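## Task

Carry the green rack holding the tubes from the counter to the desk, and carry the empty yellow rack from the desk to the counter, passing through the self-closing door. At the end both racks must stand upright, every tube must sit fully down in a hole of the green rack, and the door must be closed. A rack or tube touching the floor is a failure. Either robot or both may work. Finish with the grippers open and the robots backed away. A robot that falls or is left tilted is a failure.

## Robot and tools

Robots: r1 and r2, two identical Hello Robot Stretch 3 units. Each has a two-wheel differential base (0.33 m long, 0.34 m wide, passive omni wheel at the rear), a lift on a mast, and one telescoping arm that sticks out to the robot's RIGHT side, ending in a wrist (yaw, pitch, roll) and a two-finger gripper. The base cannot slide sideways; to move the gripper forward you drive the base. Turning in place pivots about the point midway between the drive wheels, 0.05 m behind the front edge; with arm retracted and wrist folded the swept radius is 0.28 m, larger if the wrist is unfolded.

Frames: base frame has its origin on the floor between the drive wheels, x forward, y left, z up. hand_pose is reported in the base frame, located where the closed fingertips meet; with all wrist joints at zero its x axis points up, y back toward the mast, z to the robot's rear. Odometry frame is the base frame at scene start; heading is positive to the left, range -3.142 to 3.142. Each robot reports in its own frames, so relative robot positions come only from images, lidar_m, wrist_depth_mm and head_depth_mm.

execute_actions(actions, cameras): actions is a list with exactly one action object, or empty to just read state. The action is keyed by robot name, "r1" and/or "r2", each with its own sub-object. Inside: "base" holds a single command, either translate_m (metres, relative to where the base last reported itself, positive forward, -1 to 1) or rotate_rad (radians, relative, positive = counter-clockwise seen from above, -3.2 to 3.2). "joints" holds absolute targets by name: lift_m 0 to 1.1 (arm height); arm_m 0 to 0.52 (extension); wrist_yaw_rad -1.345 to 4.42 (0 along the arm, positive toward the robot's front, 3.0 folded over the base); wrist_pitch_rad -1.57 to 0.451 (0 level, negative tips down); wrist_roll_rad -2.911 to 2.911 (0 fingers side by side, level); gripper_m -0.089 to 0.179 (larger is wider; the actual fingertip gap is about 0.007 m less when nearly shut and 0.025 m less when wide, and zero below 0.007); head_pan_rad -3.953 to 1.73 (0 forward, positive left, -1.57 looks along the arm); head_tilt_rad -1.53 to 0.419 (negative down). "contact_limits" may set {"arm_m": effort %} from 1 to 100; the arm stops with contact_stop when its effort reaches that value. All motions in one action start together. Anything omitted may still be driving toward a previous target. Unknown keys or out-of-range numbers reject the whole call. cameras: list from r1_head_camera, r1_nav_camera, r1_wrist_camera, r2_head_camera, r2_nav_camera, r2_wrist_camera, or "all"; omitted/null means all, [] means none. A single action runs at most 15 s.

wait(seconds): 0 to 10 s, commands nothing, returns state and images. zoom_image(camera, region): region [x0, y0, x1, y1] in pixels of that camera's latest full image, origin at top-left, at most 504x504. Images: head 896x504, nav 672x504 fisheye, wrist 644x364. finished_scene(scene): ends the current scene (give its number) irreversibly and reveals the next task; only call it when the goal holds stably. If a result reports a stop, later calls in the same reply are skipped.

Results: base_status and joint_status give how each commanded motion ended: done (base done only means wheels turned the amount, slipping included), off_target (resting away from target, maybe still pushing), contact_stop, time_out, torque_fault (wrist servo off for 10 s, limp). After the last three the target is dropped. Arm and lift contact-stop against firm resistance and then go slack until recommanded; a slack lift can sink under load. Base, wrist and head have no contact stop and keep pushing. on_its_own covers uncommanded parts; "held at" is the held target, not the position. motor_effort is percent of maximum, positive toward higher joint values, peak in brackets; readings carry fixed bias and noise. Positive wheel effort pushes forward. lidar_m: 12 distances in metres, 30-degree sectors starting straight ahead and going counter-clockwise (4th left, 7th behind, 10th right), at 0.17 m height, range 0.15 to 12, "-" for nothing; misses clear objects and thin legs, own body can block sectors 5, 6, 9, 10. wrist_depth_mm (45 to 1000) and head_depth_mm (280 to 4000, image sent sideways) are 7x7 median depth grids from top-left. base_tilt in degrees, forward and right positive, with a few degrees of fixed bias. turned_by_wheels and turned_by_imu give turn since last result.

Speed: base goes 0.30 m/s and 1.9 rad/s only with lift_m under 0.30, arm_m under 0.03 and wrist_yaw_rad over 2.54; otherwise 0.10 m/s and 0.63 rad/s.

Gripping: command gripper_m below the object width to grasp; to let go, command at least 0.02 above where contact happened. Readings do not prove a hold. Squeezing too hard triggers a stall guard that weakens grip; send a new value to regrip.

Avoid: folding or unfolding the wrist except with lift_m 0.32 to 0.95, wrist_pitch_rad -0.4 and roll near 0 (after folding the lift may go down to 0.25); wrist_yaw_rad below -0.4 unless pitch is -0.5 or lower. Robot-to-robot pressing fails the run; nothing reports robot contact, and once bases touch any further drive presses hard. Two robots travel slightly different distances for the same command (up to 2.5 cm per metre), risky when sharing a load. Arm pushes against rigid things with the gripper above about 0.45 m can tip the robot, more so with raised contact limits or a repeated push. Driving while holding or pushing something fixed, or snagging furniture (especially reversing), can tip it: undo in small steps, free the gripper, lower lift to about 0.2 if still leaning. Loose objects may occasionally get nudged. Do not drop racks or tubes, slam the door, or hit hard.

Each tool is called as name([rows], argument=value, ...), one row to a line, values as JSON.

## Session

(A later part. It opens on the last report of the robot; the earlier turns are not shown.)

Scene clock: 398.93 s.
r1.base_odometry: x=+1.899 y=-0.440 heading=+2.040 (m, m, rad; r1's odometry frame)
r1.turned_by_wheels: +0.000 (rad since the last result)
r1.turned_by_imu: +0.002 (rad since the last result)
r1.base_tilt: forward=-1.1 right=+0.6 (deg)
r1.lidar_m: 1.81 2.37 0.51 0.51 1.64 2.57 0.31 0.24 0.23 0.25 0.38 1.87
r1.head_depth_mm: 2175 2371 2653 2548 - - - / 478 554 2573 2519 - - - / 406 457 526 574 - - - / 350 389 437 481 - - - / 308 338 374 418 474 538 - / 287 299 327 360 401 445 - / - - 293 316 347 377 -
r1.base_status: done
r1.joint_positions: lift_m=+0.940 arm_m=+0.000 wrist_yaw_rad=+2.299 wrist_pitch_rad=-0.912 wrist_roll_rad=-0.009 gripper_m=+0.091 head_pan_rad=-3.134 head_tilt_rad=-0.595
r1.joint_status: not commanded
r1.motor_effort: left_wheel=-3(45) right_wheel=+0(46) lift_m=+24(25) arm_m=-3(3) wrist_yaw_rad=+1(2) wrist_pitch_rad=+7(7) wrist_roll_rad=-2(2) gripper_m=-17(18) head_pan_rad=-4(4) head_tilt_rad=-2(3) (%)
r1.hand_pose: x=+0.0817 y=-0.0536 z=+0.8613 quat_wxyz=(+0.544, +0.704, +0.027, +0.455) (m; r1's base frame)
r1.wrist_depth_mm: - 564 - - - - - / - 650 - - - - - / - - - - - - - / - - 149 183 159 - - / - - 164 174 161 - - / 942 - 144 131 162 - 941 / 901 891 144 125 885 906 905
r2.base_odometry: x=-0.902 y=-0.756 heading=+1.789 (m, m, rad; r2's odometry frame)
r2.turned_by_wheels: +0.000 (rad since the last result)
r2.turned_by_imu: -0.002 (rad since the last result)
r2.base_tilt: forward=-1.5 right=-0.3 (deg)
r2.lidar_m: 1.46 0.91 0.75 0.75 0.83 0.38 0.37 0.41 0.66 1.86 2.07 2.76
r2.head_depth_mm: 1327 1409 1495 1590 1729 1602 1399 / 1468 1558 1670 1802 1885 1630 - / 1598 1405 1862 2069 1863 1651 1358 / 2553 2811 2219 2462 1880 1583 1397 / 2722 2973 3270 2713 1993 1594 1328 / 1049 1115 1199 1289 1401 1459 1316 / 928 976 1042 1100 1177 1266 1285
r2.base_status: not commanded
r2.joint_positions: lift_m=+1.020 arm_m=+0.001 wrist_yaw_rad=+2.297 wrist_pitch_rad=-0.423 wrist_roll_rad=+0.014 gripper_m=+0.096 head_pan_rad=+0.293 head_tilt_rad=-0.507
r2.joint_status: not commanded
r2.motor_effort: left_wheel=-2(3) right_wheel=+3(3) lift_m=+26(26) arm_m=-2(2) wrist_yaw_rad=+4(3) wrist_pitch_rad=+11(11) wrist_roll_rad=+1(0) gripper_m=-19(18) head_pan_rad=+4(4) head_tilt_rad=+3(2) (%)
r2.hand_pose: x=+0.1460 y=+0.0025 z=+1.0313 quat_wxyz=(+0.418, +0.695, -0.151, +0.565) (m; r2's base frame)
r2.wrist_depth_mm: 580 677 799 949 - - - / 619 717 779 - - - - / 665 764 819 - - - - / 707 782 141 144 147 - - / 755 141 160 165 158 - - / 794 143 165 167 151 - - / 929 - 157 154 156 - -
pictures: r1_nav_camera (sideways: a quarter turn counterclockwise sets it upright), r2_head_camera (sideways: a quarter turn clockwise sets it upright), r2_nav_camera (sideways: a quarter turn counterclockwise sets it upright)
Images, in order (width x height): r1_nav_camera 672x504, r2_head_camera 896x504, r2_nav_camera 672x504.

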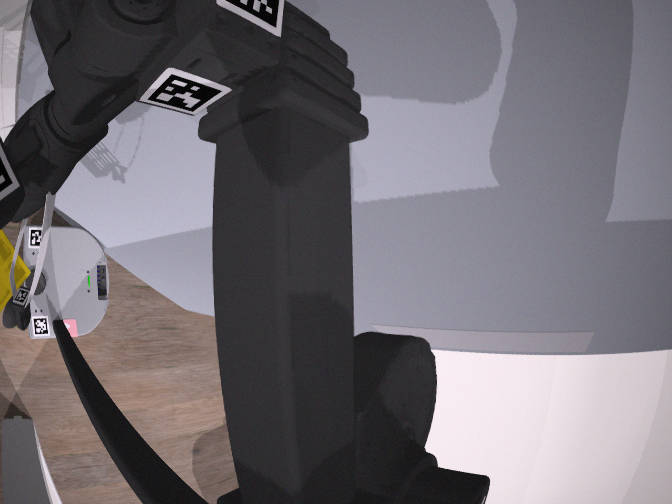

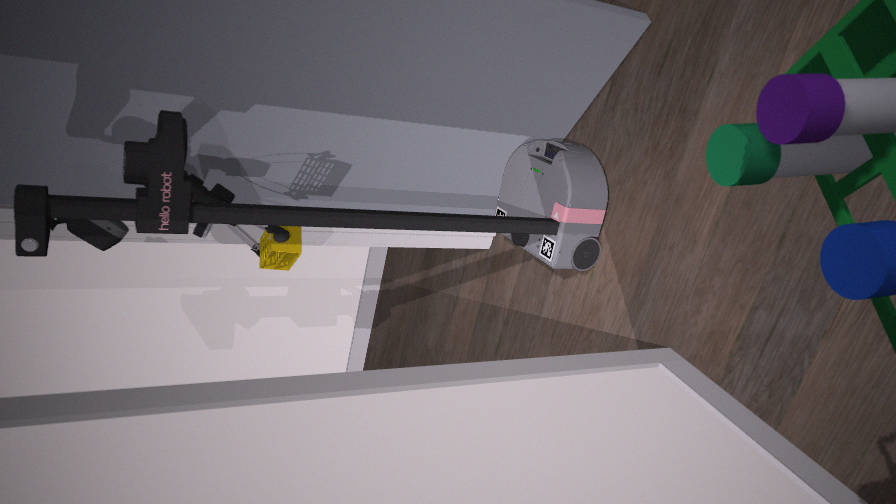

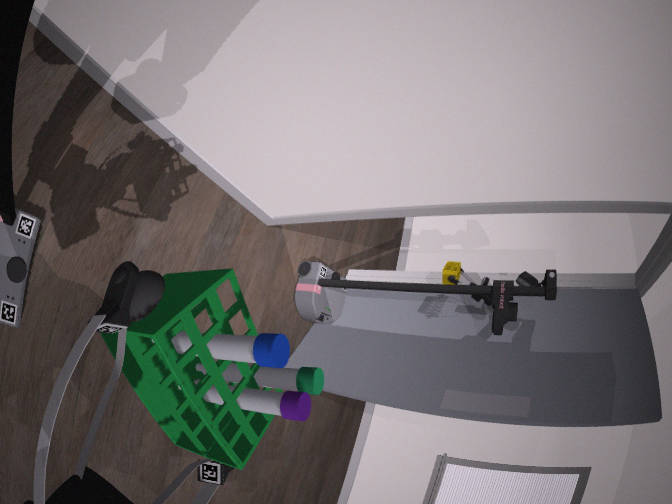

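execute_actions([
  {"r1":{"base":{"translate_m":-0.3}}},
], cameras=[])

execute_actions([
  {"r1":{"base":{"rotate_rad":0.45}}},
], cameras=[])

execute_actions([
  {"r1":{"base":{"translate_m":-0.3}}},
], cameras=["r1_nav_camera","r2_nav_camera","r2_head_camera"])

Scene clock: 418.80 s.
r1.base_odometry: x=+2.034 y=-0.707 heading=+2.040 (m, m, rad; r1's odometry frame)
r1.turned_by_wheels: +0.000 (rad since the last result)
r1.turned_by_imu: -0.001 (rad since the last result)
r1.base_tilt: forward=-1.1 right=+0.6 (deg)
r1.lidar_m: 2.11 0.68 0.65 1.57 2.06 2.27 0.47 0.27 0.23 0.23 0.26 0.45
r1.head_depth_mm: 1908 2088 2306 2474 - - - / 1927 2097 2314 2477 - - - / 1929 2115 2344 2489 - - - / 1939 2153 2372 2411 - - - / 1961 2144 2397 2290 1800 1525 - / 1993 2169 2394 2263 1786 1489 - / 1957 2088 443 469 507 538 -
r1.base_status: done
r1.joint_positions: lift_m=+0.940 arm_m=+0.000 wrist_yaw_rad=+2.306 wrist_pitch_rad=-0.912 wrist_roll_rad=-0.009 gripper_m=+0.091 head_pan_rad=-3.134 head_tilt_rad=-0.595
r1.joint_status: not commanded
r1.motor_effort: left_wheel=+1(17) right_wheel=-1(20) lift_m=+24(24) arm_m=+5(7) wrist_yaw_rad=-4(18) wrist_pitch_rad=+7(7) wrist_roll_rad=-2(2) gripper_m=-17(18) head_pan_rad=-3(2) head_tilt_rad=-2(2) (%)
r1.hand_pose: x=+0.0811 y=-0.0523 z=+0.8613 quat_wxyz=(+0.542, +0.704, +0.030, +0.457) (m; r1's base frame)
r1.wrist_depth_mm: - - 818 - - - - / - - - - - - - / - - - - - - - / - - 149 182 159 - - / - - 163 175 161 - - / 943 - 144 132 161 - 404 / 891 893 144 124 525 430 303
r2.base_odometry: x=-0.902 y=-0.756 heading=+1.789 (m, m, rad; r2's odometry frame)
r2.turned_by_wheels: +0.000 (rad since the last result)
r2.turned_by_imu: -0.002 (rad since the last result)
r2.base_tilt: forward=-1.6 right=-0.3 (deg)
r2.lidar_m: 1.44 0.92 0.75 0.75 0.83 0.37 0.37 0.41 0.66 1.86 2.06 2.77
r2.head_depth_mm: 1436 1245 1717 1851 1879 1610 1403 / 1546 1672 1783 1965 1769 1618 - / 1672 1810 1968 2147 2026 1644 1357 / 2562 2796 3063 2454 2020 1591 1386 / 2743 2954 3326 2714 2006 1590 1334 / 1050 1116 1194 1288 1393 1479 1309 / 930 981 1041 1106 1172 1267 1273
r2.base_status: not commanded
r2.joint_positions: lift_m=+1.020 arm_m=+0.001 wrist_yaw_rad=+2.297 wrist_pitch_rad=-0.423 wrist_roll_rad=+0.014 gripper_m=+0.096 head_pan_rad=+0.293 head_tilt_rad=-0.507
r2.joint_status: not commanded
r2.motor_effort: left_wheel=-3(2) right_wheel=+3(3) lift_m=+26(26) arm_m=-2(2) wrist_yaw_rad=+4(3) wrist_pitch_rad=+11(11) wrist_roll_rad=+1(0) gripper_m=-19(18) head_pan_rad=+5(4) head_tilt_rad=+3(3) (%)
r2.hand_pose: x=+0.1460 y=+0.0025 z=+1.0313 quat_wxyz=(+0.418, +0.695, -0.151, +0.565) (m; r2's base frame)
r2.wrist_depth_mm: 586 663 783 959 - - - / 622 719 785 - - - - / 659 761 820 - - - - / 697 782 141 144 147 - - / 741 142 160 165 158 - - / 787 143 165 167 151 - - / 923 - 157 154 156 - -
pictures: none
No camera images: the call's "cameras" was empty. Leave "cameras" out to get every camera's image.

Scene clock: 420.83 s.
r1.base_odometry: x=+2.034 y=-0.707 heading=+2.489 (m, m, rad; r1's odometry frame)
r1.turned_by_wheels: +0.450 (rad since the last result)
r1.turned_by_imu: +0.443 (rad since the last result)
r1.base_tilt: forward=-1.1 right=+0.4 (deg)
r1.lidar_m: 2.61 0.65 1.50 2.00 2.31 2.22 0.30 0.24 0.24 0.26 0.40 2.11
r1.head_depth_mm: 1932 2080 2259 2381 - - - / 1998 2194 2408 2534 - - - / 355 398 454 497 - - - / 315 349 392 430 - - - / 289 311 344 385 438 496 - / - 288 306 339 378 422 - / - - 287 303 334 363 -
r1.base_status: done
r1.joint_positions: lift_m=+0.940 arm_m=+0.000 wrist_yaw_rad=+2.302 wrist_pitch_rad=-0.912 wrist_roll_rad=-0.009 gripper_m=+0.091 head_pan_rad=-3.134 head_tilt_rad=-0.596
r1.joint_status: not commanded
r1.motor_effort: left_wheel=-6(37) right_wheel=+3(33) lift_m=+24(24) arm_m=+2(4) wrist_yaw_rad=-2(5) wrist_pitch_rad=+7(7) wrist_roll_rad=-2(2) gripper_m=-17(17) head_pan_rad=-3(3) head_tilt_rad=-2(2) (%)
r1.hand_pose: x=+0.0813 y=-0.0530 z=+0.8612 quat_wxyz=(+0.543, +0.704, +0.028, +0.456) (m; r1's base frame)
r1.wrist_depth_mm: - - - - - - - / - - - - - - - / - - - - - - - / - - 149 182 158 - - / - - 164 174 161 - - / 936 - 144 132 161 - 979 / 880 882 144 125 192 906 886
r2.base_odometry: x=-0.902 y=-0.756 heading=+1.789 (m, m, rad; r2's odometry frame)
r2.turned_by_wheels: +0.000 (rad since the last result)
r2.turned_by_imu: +0.000 (rad since the last result)
r2.base_tilt: forward=-1.4 right=-0.2 (deg)
r2.lidar_m: 1.47 0.92 0.75 0.75 0.83 0.38 0.37 0.41 0.66 1.86 2.07 2.77
r2.head_depth_mm: 1316 1349 1691 1845 1905 1598 1404 / 1551 1640 1823 1980 1796 1618 - / 1678 1806 1961 2163 1929 1646 1356 / 2548 2817 3046 2476 1998 1592 1396 / 2822 3010 3337 2695 2004 1593 1340 / 1044 1122 1201 1289 1407 1462 1314 / 926 982 1042 1106 1186 1267 1277
r2.base_status: not commanded
r2.joint_positions: lift_m=+1.020 arm_m=+0.001 wrist_yaw_rad=+2.297 wrist_pitch_rad=-0.423 wrist_roll_rad=+0.014 gripper_m=+0.096 head_pan_rad=+0.293 head_tilt_rad=-0.507
r2.joint_status: not commanded
r2.motor_effort: left_wheel=-2(2) right_wheel=+3(2) lift_m=+26(26) arm_m=-2(2) wrist_yaw_rad=+3(3) wrist_pitch_rad=+11(11) wrist_roll_rad=+1(1) gripper_m=-19(18) head_pan_rad=+4(4) head_tilt_rad=+2(3) (%)
r2.hand_pose: x=+0.1460 y=+0.0025 z=+1.0313 quat_wxyz=(+0.418, +0.695, -0.151, +0.565) (m; r2's base frame)
r2.wrist_depth_mm: 588 662 778 966 - - - / 624 715 791 - - - - / 662 762 831 - - - - / 697 783 140 144 147 - - / 752 142 160 165 158 - - / 785 143 165 167 151 - - / 910 - 158 155 155 - -
pictures: none
No camera images: the call's "cameras" was empty. Leave "cameras" out to get every camera's image.

Scene clock: 424.80 s.
r1.base_odometry: x=+2.273 y=-0.889 heading=+2.489 (m, m, rad; r1's odometry frame)
r1.turned_by_wheels: +0.000 (rad since the last result)
r1.turned_by_imu: +0.000 (rad since the last result)
r1.base_tilt: forward=-1.3 right=+0.6 (deg)
r1.lidar_m: 0.95 0.93 1.68 2.17 2.04 1.96 1.50 0.24 0.22 0.22 0.28 0.62
r1.head_depth_mm: 1706 1849 2002 2109 - - - / 1784 1934 2106 2234 - - - / 1871 2047 2256 2386 - - - / 1847 2058 2280 2391 - - - / 1596 1744 1935 2081 1803 1528 - / 1394 1493 1658 1841 1800 1525 - / 1260 1338 1451 1577 1680 413 -
r1.base_status: done
r1.joint_positions: lift_m=+0.940 arm_m=+0.000 wrist_yaw_rad=+2.302 wrist_pitch_rad=-0.912 wrist_roll_rad=-0.009 gripper_m=+0.091 head_pan_rad=-3.134 head_tilt_rad=-0.596
r1.joint_status: not commanded
r1.motor_effort: left_wheel=-4(15) right_wheel=+3(6) lift_m=+24(24) arm_m=+2(2) wrist_yaw_rad=-2(2) wrist_pitch_rad=+7(7) wrist_roll_rad=-2(2) gripper_m=-17(17) head_pan_rad=-3(3) head_tilt_rad=-2(2) (%)
r1.hand_pose: x=+0.0813 y=-0.0530 z=+0.8612 quat_wxyz=(+0.543, +0.704, +0.028, +0.456) (m; r1's base frame)
r1.wrist_depth_mm: - - - - - - - / - - - - - - - / - - - - - - - / - - 149 183 158 - - / - - 164 174 161 - - / 959 - 144 132 161 - 645 / 908 909 144 125 193 582 403
r2.base_odometry: x=-0.902 y=-0.756 heading=+1.789 (m, m, rad; r2's odometry frame)
r2.turned_by_wheels: +0.000 (rad since the last result)
r2.turned_by_imu: -0.001 (rad since the last result)
r2.base_tilt: forward=-1.6 right=-0.2 (deg)
r2.lidar_m: 1.61 0.92 0.75 0.75 0.83 0.38 0.37 0.41 0.66 1.87 2.06 2.76
r2.head_depth_mm: 1580 1715 1861 2011 1879 1602 1401 / 1638 1764 1912 2129 2022 1619 - / 1692 1835 1992 2174 2029 1651 1357 / 2601 2757 3114 2462 2000 1601 1387 / 2748 3033 3314 2706 2016 1594 1332 / 1048 1125 1194 1289 1405 1469 1316 / 927 977 1048 1102 1179 1262 1279
r2.base_status: not commanded
r2.joint_positions: lift_m=+1.020 arm_m=+0.001 wrist_yaw_rad=+2.297 wrist_pitch_rad=-0.423 wrist_roll_rad=+0.014 gripper_m=+0.096 head_pan_rad=+0.293 head_tilt_rad=-0.507
r2.joint_status: not commanded
r2.motor_effort: left_wheel=-3(3) right_wheel=+3(3) lift_m=+26(26) arm_m=-1(2) wrist_yaw_rad=+3(3) wrist_pitch_rad=+11(11) wrist_roll_rad=+0(1) gripper_m=-18(19) head_pan_rad=+4(4) head_tilt_rad=+3(4) (%)
r2.hand_pose: x=+0.1460 y=+0.0025 z=+1.0313 quat_wxyz=(+0.418, +0.695, -0.151, +0.565) (m; r2's base frame)
r2.wrist_depth_mm: 593 668 779 938 - - - / 617 717 788 - - - - / 662 761 830 - - - - / 703 797 140 144 147 - - / 758 142 160 165 158 - - / 786 143 165 167 151 - - / 933 - 158 154 156 - -
pictures: r1_nav_camera (sideways: a quarter turn counterclockwise sets it upright), r2_head_camera (sideways: a quarter turn clockwise sets it upright), r2_nav_camera (sideways: a quarter turn counterclockwise sets it upright)
Images, in order (width x height): r1_nav_camera 672x504, r2_head_camera 896x504, r2_nav_camera 672x504.

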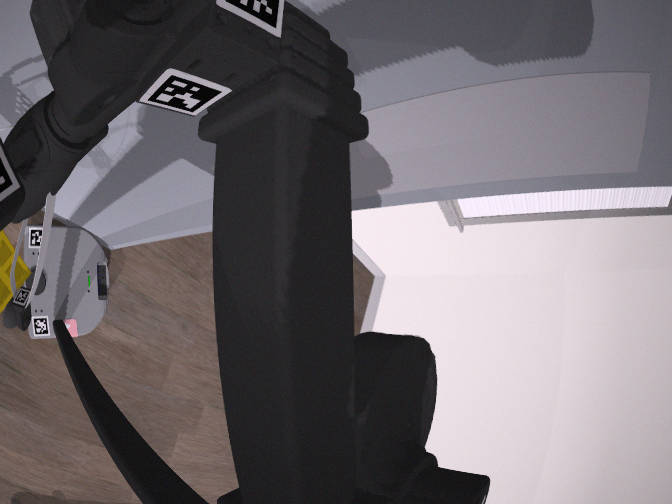

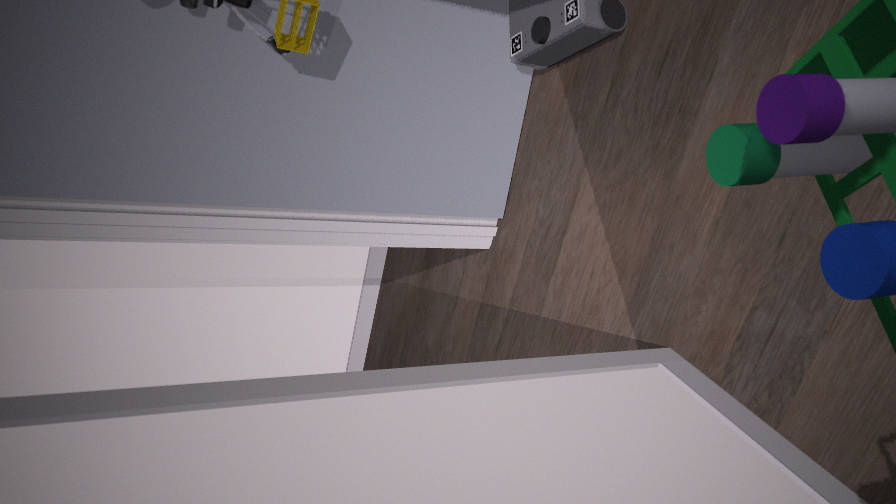

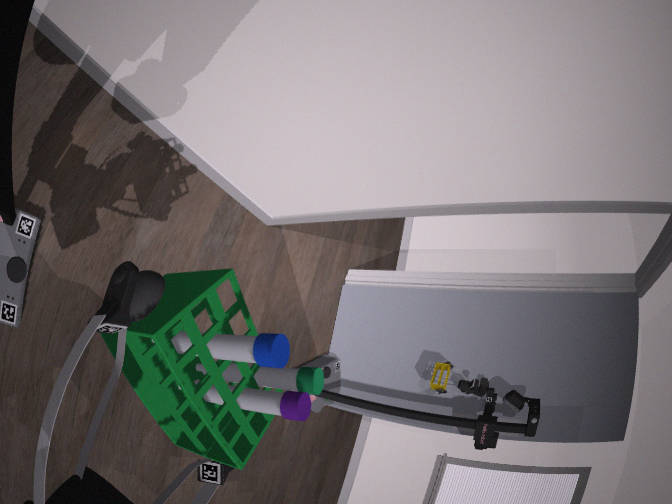

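execute_actions([
  {"r2":{"base":{"translate_m":0.95},"joints":{"head_pan_rad":0.6,"head_tilt_rad":-0.7}}},
], cameras=["r1_nav_camera","r2_nav_camera","r2_head_camera"])

Scene clock: 445.73 s.
r1.base_odometry: x=+2.273 y=-0.889 heading=+2.489 (m, m, rad; r1's odometry frame)
r1.turned_by_wheels: +0.000 (rad since the last result)
r1.turned_by_imu: -0.002 (rad since the last result)
r1.base_tilt: forward=-1.2 right=+0.6 (deg)
r1.lidar_m: 0.95 0.93 0.75 2.16 2.04 1.96 1.49 0.24 0.22 0.22 0.28 0.61
r1.head_depth_mm: 1696 1841 2004 2120 - - - / 1781 1941 2105 2239 - - - / 1858 2046 2245 2385 - - - / 1846 2031 2295 2396 - - - / 1594 1748 1940 2087 1811 1530 - / 1395 1493 1662 1819 1791 1519 - / 1255 1334 1460 1580 1660 413 -
r1.base_status: not commanded
r1.joint_positions: lift_m=+0.940 arm_m=+0.000 wrist_yaw_rad=+2.302 wrist_pitch_rad=-0.912 wrist_roll_rad=-0.009 gripper_m=+0.091 head_pan_rad=-3.134 head_tilt_rad=-0.596
r1.joint_status: not commanded
r1.motor_effort: left_wheel=-4(4) right_wheel=+3(3) lift_m=+24(24) arm_m=+2(2) wrist_yaw_rad=-2(1) wrist_pitch_rad=+7(7) wrist_roll_rad=-2(2) gripper_m=-18(18) head_pan_rad=-3(3) head_tilt_rad=-2(2) (%)
r1.hand_pose: x=+0.0813 y=-0.0530 z=+0.8612 quat_wxyz=(+0.543, +0.704, +0.028, +0.456) (m; r1's base frame)
r1.wrist_depth_mm: - - - - - - - / - - - - - - - / - - - - - - - / - - 149 183 159 - - / - - 164 173 162 - - / 943 - 145 132 161 - 648 / 907 908 144 125 192 585 405
r2.base_odometry: x=-1.108 y=+0.171 heading=+1.789 (m, m, rad; r2's odometry frame)
r2.turned_by_wheels: +0.000 (rad since the last result)
r2.turned_by_imu: -0.004 (rad since the last result)
r2.base_tilt: forward=-1.6 right=-0.1 (deg)
r2.lidar_m: 0.75 1.05 0.57 0.58 0.65 1.02 1.30 1.44 2.04 2.02 2.23 0.70
r2.head_depth_mm: 862 944 1041 1162 1319 1424 - / 945 1029 1123 1272 1446 1461 - / 1954 2161 1310 1485 1579 1424 - / 2134 2400 2566 2026 1639 1384 1202 / 2336 2662 2690 2049 1661 1392 1196 / 2568 2967 2637 2025 1652 1387 1193 / 2582 2829 2642 2017 1645 1385 1186
r2.base_status: done
r2.joint_positions: lift_m=+1.020 arm_m=+0.001 wrist_yaw_rad=+2.297 wrist_pitch_rad=-0.423 wrist_roll_rad=+0.014 gripper_m=+0.096 head_pan_rad=+0.593 head_tilt_rad=-0.691
r2.joint_status: all done
r2.motor_effort: left_wheel=-2(4) right_wheel=+3(8) lift_m=+26(26) arm_m=-2(2) wrist_yaw_rad=+3(3) wrist_pitch_rad=+11(11) wrist_roll_rad=+1(1) gripper_m=-19(18) head_pan_rad=+4(29) head_tilt_rad=-4(18) (%)
r2.hand_pose: x=+0.1460 y=+0.0025 z=+1.0313 quat_wxyz=(+0.418, +0.695, -0.150, +0.565) (m; r2's base frame)
r2.wrist_depth_mm: 458 - - - 943 780 662 / 484 - - - 952 826 681 / 529 - - - - 884 688 / 557 634 140 143 147 927 642 / 608 141 160 164 159 935 815 / 634 143 165 167 152 - 860 / 724 841 158 154 156 - 604
pictures: r1_nav_camera (sideways: a quarter turn counterclockwise sets it upright), r2_head_camera (sideways: a quarter turn clockwise sets it upright), r2_nav_camera (sideways: a quarter turn counterclockwise sets it upright)
Images, in order (width x height): r1_nav_camera 672x504, r2_head_camera 896x504, r2_nav_camera 672x504.

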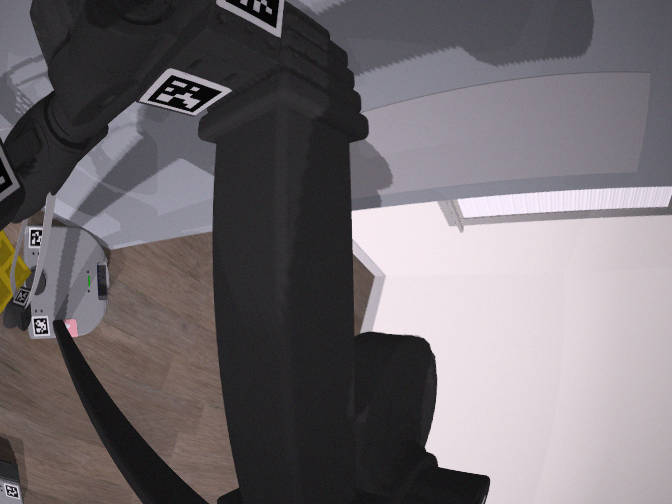

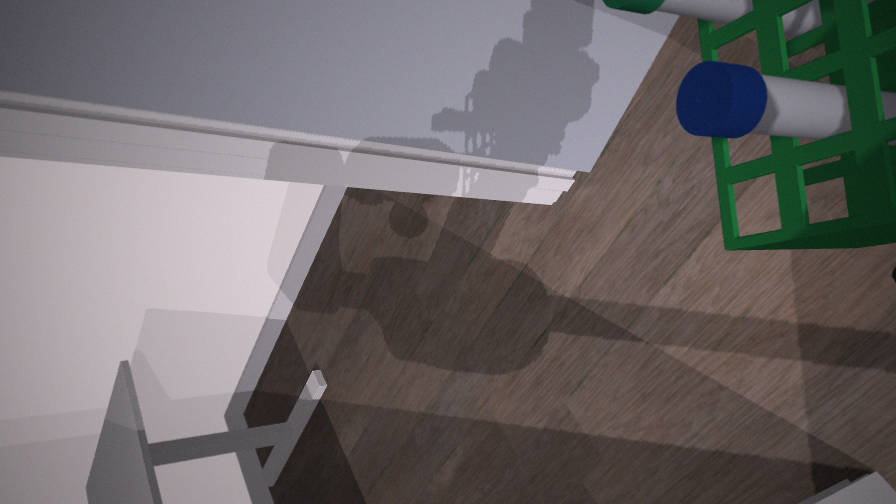

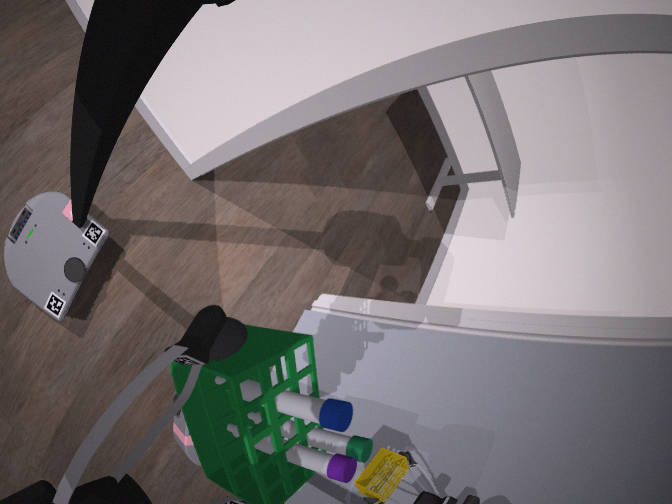

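execute_actions([
  {"r2":{"base":{"translate_m":0.12}}},
], cameras=[])

execute_actions([
  {"r2":{"base":{"rotate_rad":0.8},"joints":{"head_pan_rad":0,"head_tilt_rad":-0.9}}},
], cameras=[])

execute_actions([
  {"r2":{"base":{"translate_m":0.35}}},
], cameras=["r1_nav_camera","r2_nav_camera"])

Scene clock: 466.03 s.
r1.base_odometry: x=+2.273 y=-0.889 heading=+2.489 (m, m, rad; r1's odometry frame)
r1.turned_by_wheels: +0.000 (rad since the last result)
r1.turned_by_imu: -0.001 (rad since the last result)
r1.base_tilt: forward=-1.0 right=+0.5 (deg)
r1.lidar_m: 0.95 0.76 0.63 2.16 2.04 1.96 1.49 0.24 0.22 0.22 0.28 0.62
r1.head_depth_mm: 1706 1847 2020 2127 - - - / 1789 1945 2117 2246 - - - / 1881 2041 2219 2396 - - - / 1845 2041 2277 2404 - - - / 1595 1752 1929 2070 1805 1538 - / 1397 1510 1665 1835 1802 1532 - / 1247 1340 1451 1578 1660 413 -
r1.base_status: not commanded
r1.joint_positions: lift_m=+0.940 arm_m=+0.000 wrist_yaw_rad=+2.302 wrist_pitch_rad=-0.912 wrist_roll_rad=-0.009 gripper_m=+0.091 head_pan_rad=-3.134 head_tilt_rad=-0.596
r1.joint_status: not commanded
r1.motor_effort: left_wheel=-4(4) right_wheel=+3(3) lift_m=+24(24) arm_m=+2(2) wrist_yaw_rad=-2(2) wrist_pitch_rad=+6(7) wrist_roll_rad=-2(2) gripper_m=-17(17) head_pan_rad=-3(3) head_tilt_rad=-2(2) (%)
r1.hand_pose: x=+0.0813 y=-0.0530 z=+0.8612 quat_wxyz=(+0.543, +0.704, +0.028, +0.456) (m; r1's base frame)
r1.wrist_depth_mm: - - - - - - - / - - - - - - - / - - - - - - - / - - 149 182 159 - - / - - 163 173 161 - - / 936 - 144 132 161 - 642 / 894 899 144 125 193 585 406
r2.base_odometry: x=-1.134 y=+0.288 heading=+1.789 (m, m, rad; r2's odometry frame)
r2.turned_by_wheels: +0.000 (rad since the last result)
r2.turned_by_imu: -0.001 (rad since the last result)
r2.base_tilt: forward=-1.6 right=-0.2 (deg)
r2.lidar_m: 0.65 0.92 2.59 0.55 0.62 0.98 1.42 1.57 2.06 2.04 2.09 0.59
r2.head_depth_mm: 755 824 910 1018 1150 1293 - / 800 884 981 1106 1260 1392 - / 904 991 1103 1248 1426 1430 - / 2009 2247 2446 2033 1629 1393 1198 / 2191 2456 2642 2037 1644 1391 1192 / 2422 2782 2652 2007 1660 1387 1191 / 2572 2784 2640 2010 1649 1384 1189
r2.base_status: done
r2.joint_positions: lift_m=+1.020 arm_m=+0.001 wrist_yaw_rad=+2.297 wrist_pitch_rad=-0.423 wrist_roll_rad=+0.014 gripper_m=+0.096 head_pan_rad=+0.593 head_tilt_rad=-0.691
r2.joint_status: not commanded
r2.motor_effort: left_wheel=-2(4) right_wheel=+3(8) lift_m=+26(26) arm_m=-2(2) wrist_yaw_rad=+3(3) wrist_pitch_rad=+11(11) wrist_roll_rad=+0(1) gripper_m=-19(18) head_pan_rad=+5(4) head_tilt_rad=-4(4) (%)
r2.hand_pose: x=+0.1460 y=+0.0025 z=+1.0313 quat_wxyz=(+0.418, +0.695, -0.150, +0.565) (m; r2's base frame)
r2.wrist_depth_mm: - - - - 820 670 574 / - - - - 835 719 600 / - - - - 888 762 626 / 567 - 141 144 147 781 530 / 574 141 159 165 158 814 684 / 611 143 165 168 151 - 746 / 709 788 158 154 156 - 769
pictures: none
No camera images: the call's "cameras" was empty. Leave "cameras" out to get every camera's image.

Scene clock: 468.30 s.
r1.base_odometry: x=+2.273 y=-0.889 heading=+2.489 (m, m, rad; r1's odometry frame)
r1.turned_by_wheels: +0.000 (rad since the last result)
r1.turned_by_imu: +0.000 (rad since the last result)
r1.base_tilt: forward=-1.1 right=+0.6 (deg)
r1.lidar_m: 0.95 0.93 0.63 2.16 2.04 1.96 1.50 0.24 0.22 0.22 0.28 0.62
r1.head_depth_mm: 1714 1835 1998 2125 - - - / 1784 1931 2119 2261 - - - / 1878 2034 2237 2410 - - - / 1853 2055 2314 2409 - - - / 1596 1749 1914 2116 1810 1529 - / 1396 1502 1668 1840 1797 1527 - / 1245 1340 1463 1576 1664 413 -
r1.base_status: not commanded
r1.joint_positions: lift_m=+0.940 arm_m=+0.000 wrist_yaw_rad=+2.302 wrist_pitch_rad=-0.912 wrist_roll_rad=-0.009 gripper_m=+0.091 head_pan_rad=-3.134 head_tilt_rad=-0.596
r1.joint_status: not commanded
r1.motor_effort: left_wheel=-4(4) right_wheel=+3(3) lift_m=+24(24) arm_m=+2(2) wrist_yaw_rad=-2(1) wrist_pitch_rad=+7(7) wrist_roll_rad=-2(2) gripper_m=-17(17) head_pan_rad=-2(3) head_tilt_rad=-2(3) (%)
r1.hand_pose: x=+0.0813 y=-0.0530 z=+0.8612 quat_wxyz=(+0.543, +0.704, +0.028, +0.456) (m; r1's base frame)
r1.wrist_depth_mm: - - - - - - - / - - - - - - - / - - - - - - - / - - 149 182 158 - - / - - 163 174 161 - - / 943 - 145 131 161 - 647 / 910 884 144 125 192 573 403
r2.base_odometry: x=-1.134 y=+0.288 heading=+2.589 (m, m, rad; r2's odometry frame)
r2.turned_by_wheels: +0.800 (rad since the last result)
r2.turned_by_imu: +0.795 (rad since the last result)
r2.base_tilt: forward=-1.6 right=-0.2 (deg)
r2.lidar_m: 2.26 0.55 0.57 0.74 1.42 1.45 1.89 2.05 2.09 0.59 0.60 0.87
r2.head_depth_mm: 981 1031 1124 1263 1389 1265 1129 / 2116 2290 1881 1501 - 1244 1131 / 2388 2445 1987 1703 298 1201 1129 / 2711 2441 1988 1731 - - 1109 / 2773 2451 1986 1666 1458 - - / 2653 2404 1959 1646 - - - / 2522 2414 1954 1639 1439 1196 -
r2.base_status: done
r2.joint_positions: lift_m=+1.020 arm_m=+0.001 wrist_yaw_rad=+2.297 wrist_pitch_rad=-0.423 wrist_roll_rad=+0.014 gripper_m=+0.096 head_pan_rad=+0.007 head_tilt_rad=-0.888
r2.joint_status: all done
r2.motor_effort: left_wheel=-2(7) right_wheel=+3(7) lift_m=+26(26) arm_m=-2(2) wrist_yaw_rad=+4(3) wrist_pitch_rad=+11(11) wrist_roll_rad=+0(1) gripper_m=-19(19) head_pan_rad=-4(41) head_tilt_rad=-4(19) (%)
r2.hand_pose: x=+0.1460 y=+0.0025 z=+1.0313 quat_wxyz=(+0.418, +0.695, -0.150, +0.565) (m; r2's base frame)
r2.wrist_depth_mm: 557 539 530 - - - - / 614 594 563 623 - - - / 678 667 605 621 - - - / 771 730 140 144 147 - - / 889 141 159 165 158 - - / - 143 165 168 151 - 930 / - - 158 154 155 - 828
pictures: none
No camera images: the call's "cameras" was empty. Leave "cameras" out to get every camera's image.

Scene clock: 472.93 s.
r1.base_odometry: x=+2.273 y=-0.889 heading=+2.489 (m, m, rad; r1's odometry frame)
r1.turned_by_wheels: +0.000 (rad since the last result)
r1.turned_by_imu: -0.001 (rad since the last result)
r1.base_tilt: forward=-1.1 right=+0.6 (deg)
r1.lidar_m: 0.95 0.57 2.09 2.16 2.04 1.96 1.49 0.24 0.22 0.22 0.28 0.61
r1.head_depth_mm: 1710 1841 2004 2133 - - - / 1784 1951 2115 2238 - - - / 1892 2042 2219 2406 - - - / 1859 2052 2263 2427 - - - / 1605 1747 1949 2089 1800 1531 - / 1396 1491 1670 1823 1788 1527 - / 1248 1339 1450 1574 1655 412 -
r1.base_status: not commanded
r1.joint_positions: lift_m=+0.940 arm_m=+0.000 wrist_yaw_rad=+2.302 wrist_pitch_rad=-0.912 wrist_roll_rad=-0.009 gripper_m=+0.091 head_pan_rad=-3.134 head_tilt_rad=-0.596
r1.joint_status: not commanded
r1.motor_effort: left_wheel=-4(4) right_wheel=+3(3) lift_m=+24(24) arm_m=+2(2) wrist_yaw_rad=-2(1) wrist_pitch_rad=+7(6) wrist_roll_rad=-2(2) gripper_m=-18(18) head_pan_rad=-3(3) head_tilt_rad=-1(2) (%)
r1.hand_pose: x=+0.0813 y=-0.0530 z=+0.8612 quat_wxyz=(+0.543, +0.704, +0.028, +0.456) (m; r1's base frame)
r1.wrist_depth_mm: - - - - - - - / - - - - - - - / - - - - - - - / - - 149 182 159 - - / - - 164 174 161 - - / 954 - 144 132 161 - 641 / 885 879 143 125 193 578 399
r2.base_odometry: x=-1.432 y=+0.472 heading=+2.589 (m, m, rad; r2's odometry frame)
r2.turned_by_wheels: +0.000 (rad since the last result)
r2.turned_by_imu: -0.001 (rad since the last result)
r2.base_tilt: forward=-1.6 right=-0.1 (deg)
r2.lidar_m: 1.99 1.95 0.34 0.35 0.84 1.66 2.14 2.34 0.61 0.56 0.65 0.65
r2.head_depth_mm: 1678 1869 1944 995 1091 1233 1131 / 1853 2077 1991 1675 - 1251 1130 / 2084 2267 1982 1708 298 1200 1126 / 2383 2439 1977 1746 - - 1110 / 2392 2359 1965 1653 1454 - - / 2389 2415 1968 1663 - - - / 2252 2352 1962 1654 1439 1234 -
r2.base_status: done
r2.joint_positions: lift_m=+1.020 arm_m=+0.001 wrist_yaw_rad=+2.297 wrist_pitch_rad=-0.423 wrist_roll_rad=+0.014 gripper_m=+0.096 head_pan_rad=+0.007 head_tilt_rad=-0.889
r2.joint_status: not commanded
r2.motor_effort: left_wheel=-3(5) right_wheel=+3(8) lift_m=+26(26) arm_m=-2(2) wrist_yaw_rad=+3(4) wrist_pitch_rad=+11(11) wrist_roll_rad=+1(1) gripper_m=-19(19) head_pan_rad=-4(4) head_tilt_rad=-5(5) (%)
r2.hand_pose: x=+0.1460 y=+0.0025 z=+1.0313 quat_wxyz=(+0.418, +0.695, -0.150, +0.565) (m; r2's base frame)
r2.wrist_depth_mm: 305 - - - - - - / 322 - - - - - - / 333 457 - - - - - / 364 413 141 144 147 - - / 421 141 160 164 159 - - / 503 143 165 167 151 - - / 632 567 158 154 156 - -
pictures: r1_nav_camera (sideways: a quarter turn counterclockwise sets it upright), r2_nav_camera (sideways: a quarter turn counterclockwise sets it upright)
Images, in order (width x height): r1_nav_camera 672x504, r2_nav_camera 672x504.

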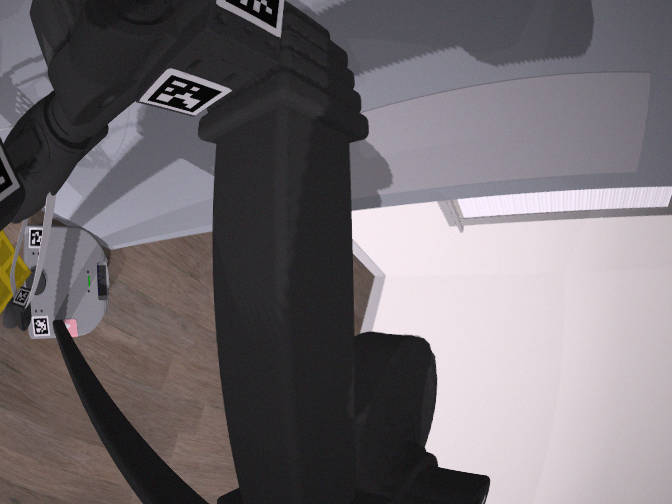

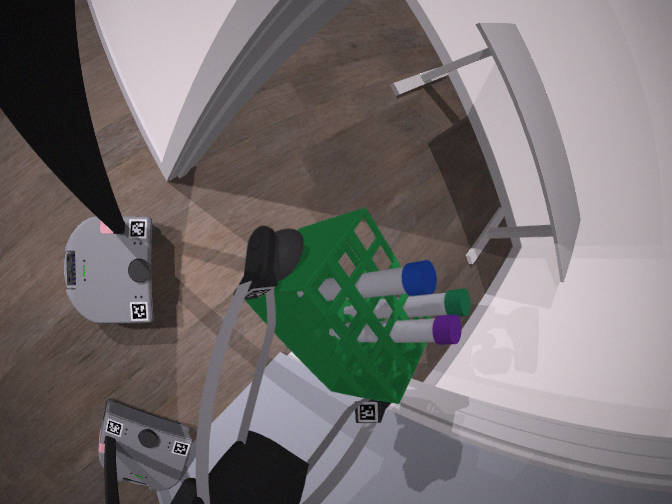

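execute_actions([
  {"r2":{"base":{"translate_m":0.25}}},
], cameras=[])

execute_actions([
  {"r2":{"base":{"rotate_rad":0.5}}},
], cameras=["r2_nav_camera"])

Scene clock: 483.43 s.
r1.base_odometry: x=+2.273 y=-0.889 heading=+2.489 (m, m, rad; r1's odometry frame)
r1.turned_by_wheels: +0.000 (rad since the last result)
r1.turned_by_imu: -0.001 (rad since the last result)
r1.base_tilt: forward=-1.2 right=+0.5 (deg)
r1.lidar_m: 0.63 0.93 2.08 2.17 2.04 1.96 1.49 0.24 0.22 0.22 0.28 0.61
r1.head_depth_mm: 1691 1841 2017 2125 - - - / 1778 1944 2107 2264 - - - / 1860 2065 2224 2392 - - - / 1867 2059 2269 2397 - - - / 1590 1744 1938 2090 1792 1521 - / 1390 1495 1650 1832 1774 1530 - / 1242 1340 1456 1590 1666 413 -
r1.base_status: not commanded
r1.joint_positions: lift_m=+0.940 arm_m=+0.000 wrist_yaw_rad=+2.302 wrist_pitch_rad=-0.912 wrist_roll_rad=-0.009 gripper_m=+0.091 head_pan_rad=-3.134 head_tilt_rad=-0.596
r1.joint_status: not commanded
r1.motor_effort: left_wheel=-4(4) right_wheel=+3(3) lift_m=+24(24) arm_m=+2(2) wrist_yaw_rad=-1(2) wrist_pitch_rad=+7(6) wrist_roll_rad=-2(2) gripper_m=-18(17) head_pan_rad=-3(3) head_tilt_rad=-2(2) (%)
r1.hand_pose: x=+0.0813 y=-0.0530 z=+0.8612 quat_wxyz=(+0.543, +0.704, +0.028, +0.456) (m; r1's base frame)
r1.wrist_depth_mm: - - - - - - - / - - - - - - - / - - - - - - - / - - 149 182 159 - - / - - 163 173 162 - - / 925 - 144 132 162 - 641 / 891 888 144 125 193 591 406
r2.base_odometry: x=-1.644 y=+0.604 heading=+2.589 (m, m, rad; r2's odometry frame)
r2.turned_by_wheels: +0.000 (rad since the last result)
r2.turned_by_imu: -0.002 (rad since the last result)
r2.base_tilt: forward=-1.7 right=-0.2 (deg)
r2.lidar_m: 1.80 1.76 2.25 0.35 0.35 1.85 2.34 2.54 0.63 0.54 0.49 0.52
r2.head_depth_mm: 1513 1672 1823 1667 1476 1040 1113 / 1676 1890 1964 1670 - 1228 1133 / 1886 2141 1976 1712 298 1201 1132 / 2099 2333 1992 1733 - - 1109 / 1842 2208 1957 1660 1452 - - / 1558 2360 1960 1664 - - - / 1489 2265 1952 1651 1437 1234 -
r2.base_status: done
r2.joint_positions: lift_m=+1.020 arm_m=+0.001 wrist_yaw_rad=+2.297 wrist_pitch_rad=-0.423 wrist_roll_rad=+0.014 gripper_m=+0.096 head_pan_rad=+0.007 head_tilt_rad=-0.889
r2.joint_status: not commanded
r2.motor_effort: left_wheel=-3(4) right_wheel=+3(8) lift_m=+26(26) arm_m=-2(2) wrist_yaw_rad=+4(3) wrist_pitch_rad=+11(11) wrist_roll_rad=+1(1) gripper_m=-19(18) head_pan_rad=-3(4) head_tilt_rad=-4(5) (%)
r2.hand_pose: x=+0.1460 y=+0.0025 z=+1.0313 quat_wxyz=(+0.418, +0.695, -0.150, +0.565) (m; r2's base frame)
r2.wrist_depth_mm: - - - - - - - / - - - - - - - / - - - - - - - / - - 141 143 147 - - / - 141 160 165 158 - - / - 143 165 168 151 - - / - - 158 154 156 - -
pictures: none
No camera images: the call's "cameras" was empty. Leave "cameras" out to get every camera's image.

Scene clock: 485.17 s.
r1.base_odometry: x=+2.273 y=-0.889 heading=+2.489 (m, m, rad; r1's odometry frame)
r1.turned_by_wheels: +0.000 (rad since the last result)
r1.turned_by_imu: +0.000 (rad since the last result)
r1.base_tilt: forward=-1.2 right=+0.5 (deg)
r1.lidar_m: 0.64 0.93 2.08 2.16 2.03 1.96 1.50 0.24 0.22 0.22 0.28 0.61
r1.head_depth_mm: 1700 1829 2021 2134 - - - / 1802 1933 2131 2248 - - - / 1879 2030 2253 2410 - - - / 1843 2042 2285 2383 - - - / 1590 1743 1923 2100 1784 1532 - / 1394 1497 1662 1823 1786 1518 - / 1256 1347 1457 1580 1673 413 -
r1.base_status: not commanded
r1.joint_positions: lift_m=+0.940 arm_m=+0.000 wrist_yaw_rad=+2.302 wrist_pitch_rad=-0.912 wrist_roll_rad=-0.009 gripper_m=+0.091 head_pan_rad=-3.134 head_tilt_rad=-0.596
r1.joint_status: not commanded
r1.motor_effort: left_wheel=-4(4) right_wheel=+3(3) lift_m=+24(24) arm_m=+2(2) wrist_yaw_rad=-2(2) wrist_pitch_rad=+7(6) wrist_roll_rad=-2(2) gripper_m=-18(17) head_pan_rad=-3(2) head_tilt_rad=-2(2) (%)
r1.hand_pose: x=+0.0813 y=-0.0530 z=+0.8612 quat_wxyz=(+0.543, +0.704, +0.028, +0.456) (m; r1's base frame)
r1.wrist_depth_mm: - - - - - - - / - - - - - - - / - - - - - - - / - - 150 182 159 - - / - - 163 174 161 - - / 941 - 145 132 161 - 645 / 900 871 144 125 193 582 404
r2.base_odometry: x=-1.644 y=+0.604 heading=+3.089 (m, m, rad; r2's odometry frame)
r2.turned_by_wheels: +0.500 (rad since the last result)
r2.turned_by_imu: +0.497 (rad since the last result)
r2.base_tilt: forward=-1.7 right=-0.3 (deg)
r2.lidar_m: 1.76 1.76 0.35 0.35 2.05 2.28 2.54 0.63 0.54 0.49 0.52 1.77
r2.head_depth_mm: 1531 2297 1998 1667 1472 1270 1131 / 1521 2329 1983 1660 - 1248 1128 / 1514 2285 1987 1709 297 1201 1125 / 1517 2283 1963 1731 - - 1106 / 1438 2263 1957 1663 1450 - - / 1426 2216 1961 1655 - - - / 1428 2219 1961 1656 1429 1237 -
r2.base_status: done
r2.joint_positions: lift_m=+1.020 arm_m=+0.001 wrist_yaw_rad=+2.297 wrist_pitch_rad=-0.423 wrist_roll_rad=+0.014 gripper_m=+0.096 head_pan_rad=+0.007 head_tilt_rad=-0.889
r2.joint_status: not commanded
r2.motor_effort: left_wheel=-3(8) right_wheel=+3(7) lift_m=+26(26) arm_m=-2(2) wrist_yaw_rad=+3(3) wrist_pitch_rad=+11(10) wrist_roll_rad=+1(1) gripper_m=-19(17) head_pan_rad=-4(4) head_tilt_rad=-4(5) (%)
r2.hand_pose: x=+0.1460 y=+0.0025 z=+1.0313 quat_wxyz=(+0.418, +0.695, -0.150, +0.565) (m; r2's base frame)
r2.wrist_depth_mm: 331 - - - - - - / 340 - - - - - - / 353 - - - - - - / 362 435 140 143 146 - - / 389 141 160 165 158 - - / - 143 165 167 151 - - / - 541 158 154 156 - -
pictures: r2_nav_camera (sideways: a quarter turn counterclockwise sets it upright)
Images, in order (width x height): r2_nav_camera 672x504.

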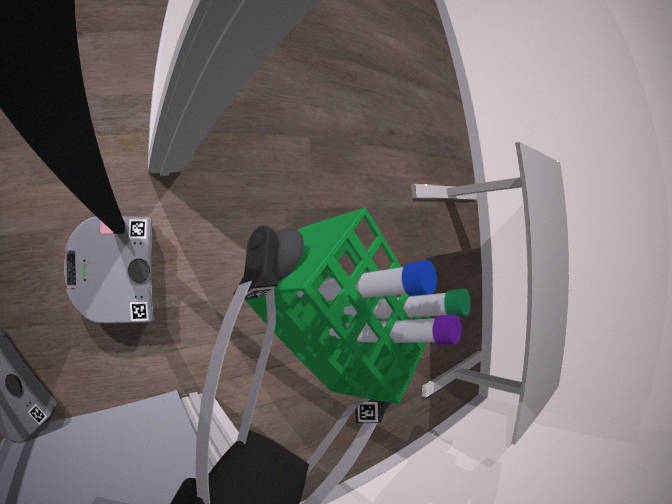

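execute_actions([
  {"r2":{"base":{"translate_m":0.9}}},
], cameras=[])

execute_actions([
  {"r1":{"base":{"translate_m":-0.45}},"r2":{"base":{"rotate_rad":1.66},"joints":{"head_pan_rad":-1.57,"head_tilt_rad":-0.8}}},
], cameras=["r1_nav_camera","r2_nav_camera","r2_head_camera"])

Scene clock: 504.33 s.
r1.base_odometry: x=+2.273 y=-0.889 heading=+2.489 (m, m, rad; r1's odometry frame)
r1.turned_by_wheels: +0.000 (rad since the last result)
r1.turned_by_imu: -0.002 (rad since the last result)
r1.base_tilt: forward=-1.1 right=+0.5 (deg)
r1.lidar_m: 0.95 0.93 2.09 2.17 2.04 1.96 1.49 0.24 0.22 0.22 0.28 0.62
r1.head_depth_mm: 1698 1855 2027 2112 - - - / 1785 1922 2120 2246 - - - / 1860 2030 2242 2394 - - - / 1851 2048 2297 2406 - - - / 1593 1752 1945 2094 1797 1530 - / 1406 1498 1670 1820 1792 1526 - / 1252 1338 1466 1586 1658 414 -
r1.base_status: not commanded
r1.joint_positions: lift_m=+0.940 arm_m=+0.000 wrist_yaw_rad=+2.302 wrist_pitch_rad=-0.912 wrist_roll_rad=-0.009 gripper_m=+0.091 head_pan_rad=-3.134 head_tilt_rad=-0.596
r1.joint_status: not commanded
r1.motor_effort: left_wheel=-4(4) right_wheel=+3(3) lift_m=+24(24) arm_m=+2(2) wrist_yaw_rad=-2(2) wrist_pitch_rad=+7(7) wrist_roll_rad=-2(2) gripper_m=-18(17) head_pan_rad=-3(2) head_tilt_rad=-2(2) (%)
r1.hand_pose: x=+0.0813 y=-0.0530 z=+0.8612 quat_wxyz=(+0.543, +0.704, +0.028, +0.456) (m; r1's base frame)
r1.wrist_depth_mm: - - - - - - - / - - - - - - - / - - - - - - - / - - 149 182 159 - - / - - 164 174 163 - - / 942 - 144 132 161 - 634 / 878 891 144 125 193 578 409
r2.base_odometry: x=-2.543 y=+0.651 heading=+3.089 (m, m, rad; r2's odometry frame)
r2.turned_by_wheels: +0.000 (rad since the last result)
r2.turned_by_imu: -0.004 (rad since the last result)
r2.base_tilt: forward=-1.7 right=-0.2 (deg)
r2.lidar_m: 1.31 0.92 1.70 2.47 1.12 0.82 1.46 0.81 0.91 1.27 1.29 1.22
r2.head_depth_mm: 1235 1069 869 1579 1480 1264 1132 / 1226 1070 864 1568 - 1242 1131 / 1200 1065 862 780 298 1208 1126 / 1192 1058 858 758 - - 1114 / 1181 1057 858 775 1463 - - / 1168 1053 854 774 - - - / 1143 1046 853 752 1388 1241 -
r2.base_status: done
r2.joint_positions: lift_m=+1.020 arm_m=+0.001 wrist_yaw_rad=+2.297 wrist_pitch_rad=-0.423 wrist_roll_rad=+0.014 gripper_m=+0.096 head_pan_rad=+0.007 head_tilt_rad=-0.889
r2.joint_status: not commanded
r2.motor_effort: left_wheel=-3(4) right_wheel=+2(7) lift_m=+26(26) arm_m=-2(2) wrist_yaw_rad=+3(3) wrist_pitch_rad=+11(10) wrist_roll_rad=+0(1) gripper_m=-18(19) head_pan_rad=-4(3) head_tilt_rad=-4(4) (%)
r2.hand_pose: x=+0.1460 y=+0.0025 z=+1.0313 quat_wxyz=(+0.418, +0.695, -0.150, +0.565) (m; r2's base frame)
r2.wrist_depth_mm: - - - - - - 903 / - - - - - - 942 / - - - 900 942 - 972 / - - 141 143 146 768 793 / - 142 160 164 158 626 631 / - 143 165 167 151 - 529 / - - 158 154 155 - 491
pictures: none
No camera images: the call's "cameras" was empty. Leave "cameras" out to get every camera's image.

Scene clock: 509.77 s.
r1.base_odometry: x=+2.630 y=-1.162 heading=+2.490 (m, m, rad; r1's odometry frame)
r1.turned_by_wheels: +0.000 (rad since the last result)
r1.turned_by_imu: +0.007 (rad since the last result)
r1.base_tilt: forward=+11.4 right=+0.4 (deg)
r1.lidar_m: 0.74 0.77 1.05 2.29 1.70 1.63 1.21 0.88 0.85 0.22 0.20 0.36
r1.head_depth_mm: 1599 1667 1760 1821 - - - / 1667 1757 1848 1920 - - - / 1740 1860 1951 2041 - - - / 1672 1821 1947 2062 - - - / 1458 1556 1660 1784 1928 1835 - / 1272 1336 1428 1517 1635 1728 - / 1146 1200 1259 1332 1415 1494 -
r1.base_status: done
r1.joint_positions: lift_m=+0.940 arm_m=-0.001 wrist_yaw_rad=+2.350 wrist_pitch_rad=-0.913 wrist_roll_rad=-0.009 gripper_m=+0.091 head_pan_rad=-3.134 head_tilt_rad=-0.596
r1.joint_status: not commanded
r1.on_its_own: base_tilt is 12.6 degrees off its reading at the scene's start (forward=-1.2 right=+0.5); wrist_yaw_rad is held at +2.343, not at your +2.300, by its stall guard, which is not easing now
r1.motor_effort: left_wheel=+5(13) right_wheel=-9(38) lift_m=+21(24) arm_m=+8(9) wrist_yaw_rad=-5(37) wrist_pitch_rad=+7(8) wrist_roll_rad=-2(2) gripper_m=-17(17) head_pan_rad=-3(3) head_tilt_rad=-2(2) (%)
r1.hand_pose: x=+0.0767 y=-0.0478 z=+0.8613 quat_wxyz=(+0.532, +0.703, +0.045, +0.469) (m; r1's base frame)
r1.wrist_depth_mm: - - - - - - - / - - - - - - - / - - - - - - 948 / - - 149 182 159 943 890 / - - 163 175 162 891 635 / - - 144 132 162 - 405 / - 949 143 125 192 405 302
r2.base_odometry: x=-2.543 y=+0.651 heading=-1.535 (m, m, rad; r2's odometry frame)
r2.turned_by_wheels: +1.660 (rad since the last result)
r2.turned_by_imu: +1.650 (rad since the last result)
r2.base_tilt: forward=-1.6 right=-0.1 (deg)
r2.lidar_m: 2.47 1.02 0.82 1.85 0.84 0.97 1.27 1.31 1.22 1.31 0.92 1.82
r2.head_depth_mm: 1168 1281 - - 1480 1319 1150 / 1157 1274 - - - 1308 1157 / 1162 1268 - - - 1291 1157 / 1154 1237 - - - - 1115 / 1151 1234 1032 - 1552 - - / 1144 1233 996 773 1514 - - / 1140 1226 962 785 1438 - -
r2.base_status: done
r2.joint_positions: lift_m=+1.020 arm_m=+0.001 wrist_yaw_rad=+2.297 wrist_pitch_rad=-0.423 wrist_roll_rad=+0.014 gripper_m=+0.096 head_pan_rad=-1.563 head_tilt_rad=-0.803
r2.joint_status: all done
r2.motor_effort: left_wheel=-3(8) right_wheel=+3(7) lift_m=+27(26) arm_m=-2(2) wrist_yaw_rad=+3(4) wrist_pitch_rad=+11(11) wrist_roll_rad=+0(1) gripper_m=-18(17) head_pan_rad=-3(48) head_tilt_rad=+2(12) (%)
r2.hand_pose: x=+0.1460 y=+0.0025 z=+1.0313 quat_wxyz=(+0.418, +0.695, -0.150, +0.565) (m; r2's base frame)
r2.wrist_depth_mm: - 777 848 - - - - / - - 826 - - - - / - - 843 - - - - / - - 140 144 146 - - / - 141 160 164 158 - - / - 143 165 167 151 - - / - - 158 154 156 - -
pictures: r1_nav_camera (sideways: a quarter turn counterclockwise sets it upright), r2_head_camera (sideways: a quarter turn clockwise sets it upright), r2_nav_camera (sideways: a quarter turn counterclockwise sets it upright)
Images, in order (width x height): r1_nav_camera 672x504, r2_head_camera 896x504, r2_nav_camera 672x504.

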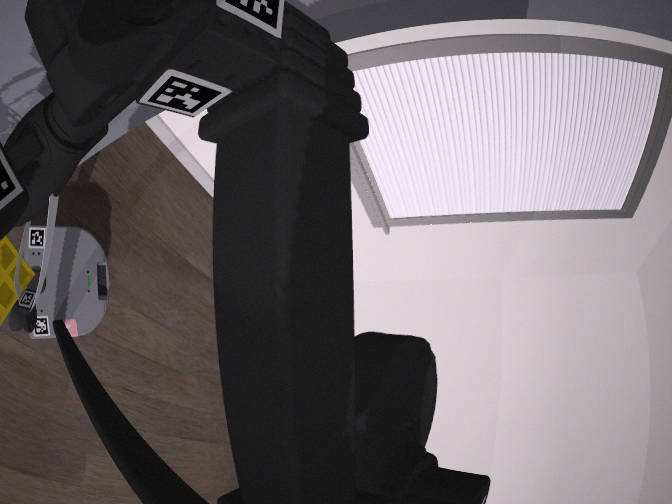

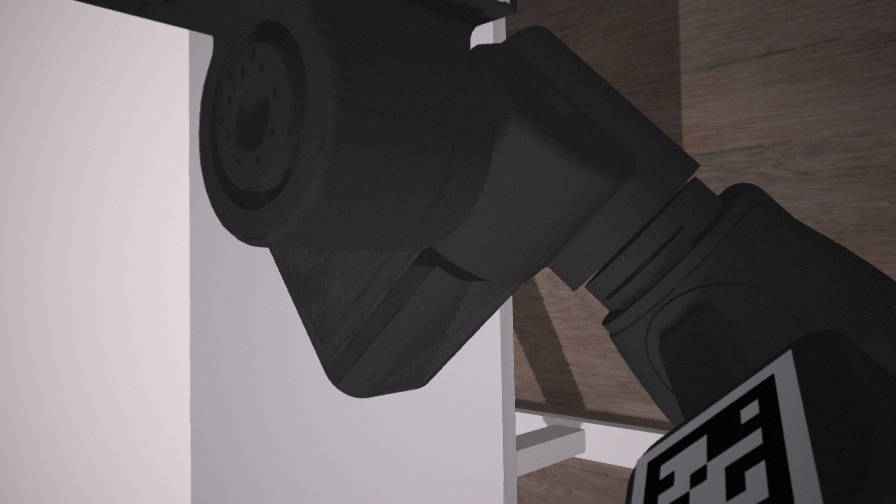

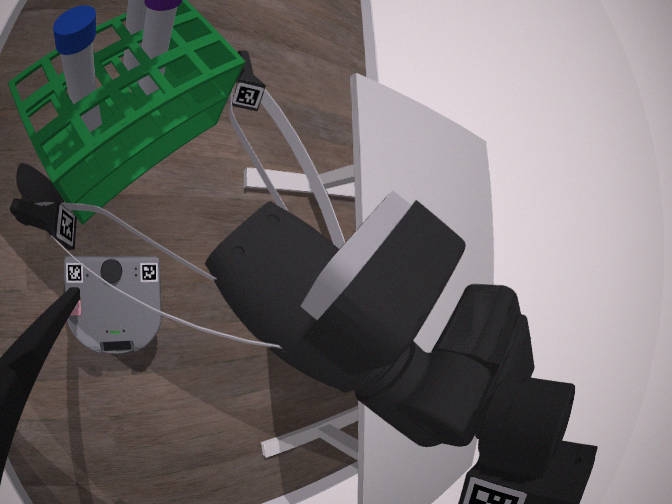

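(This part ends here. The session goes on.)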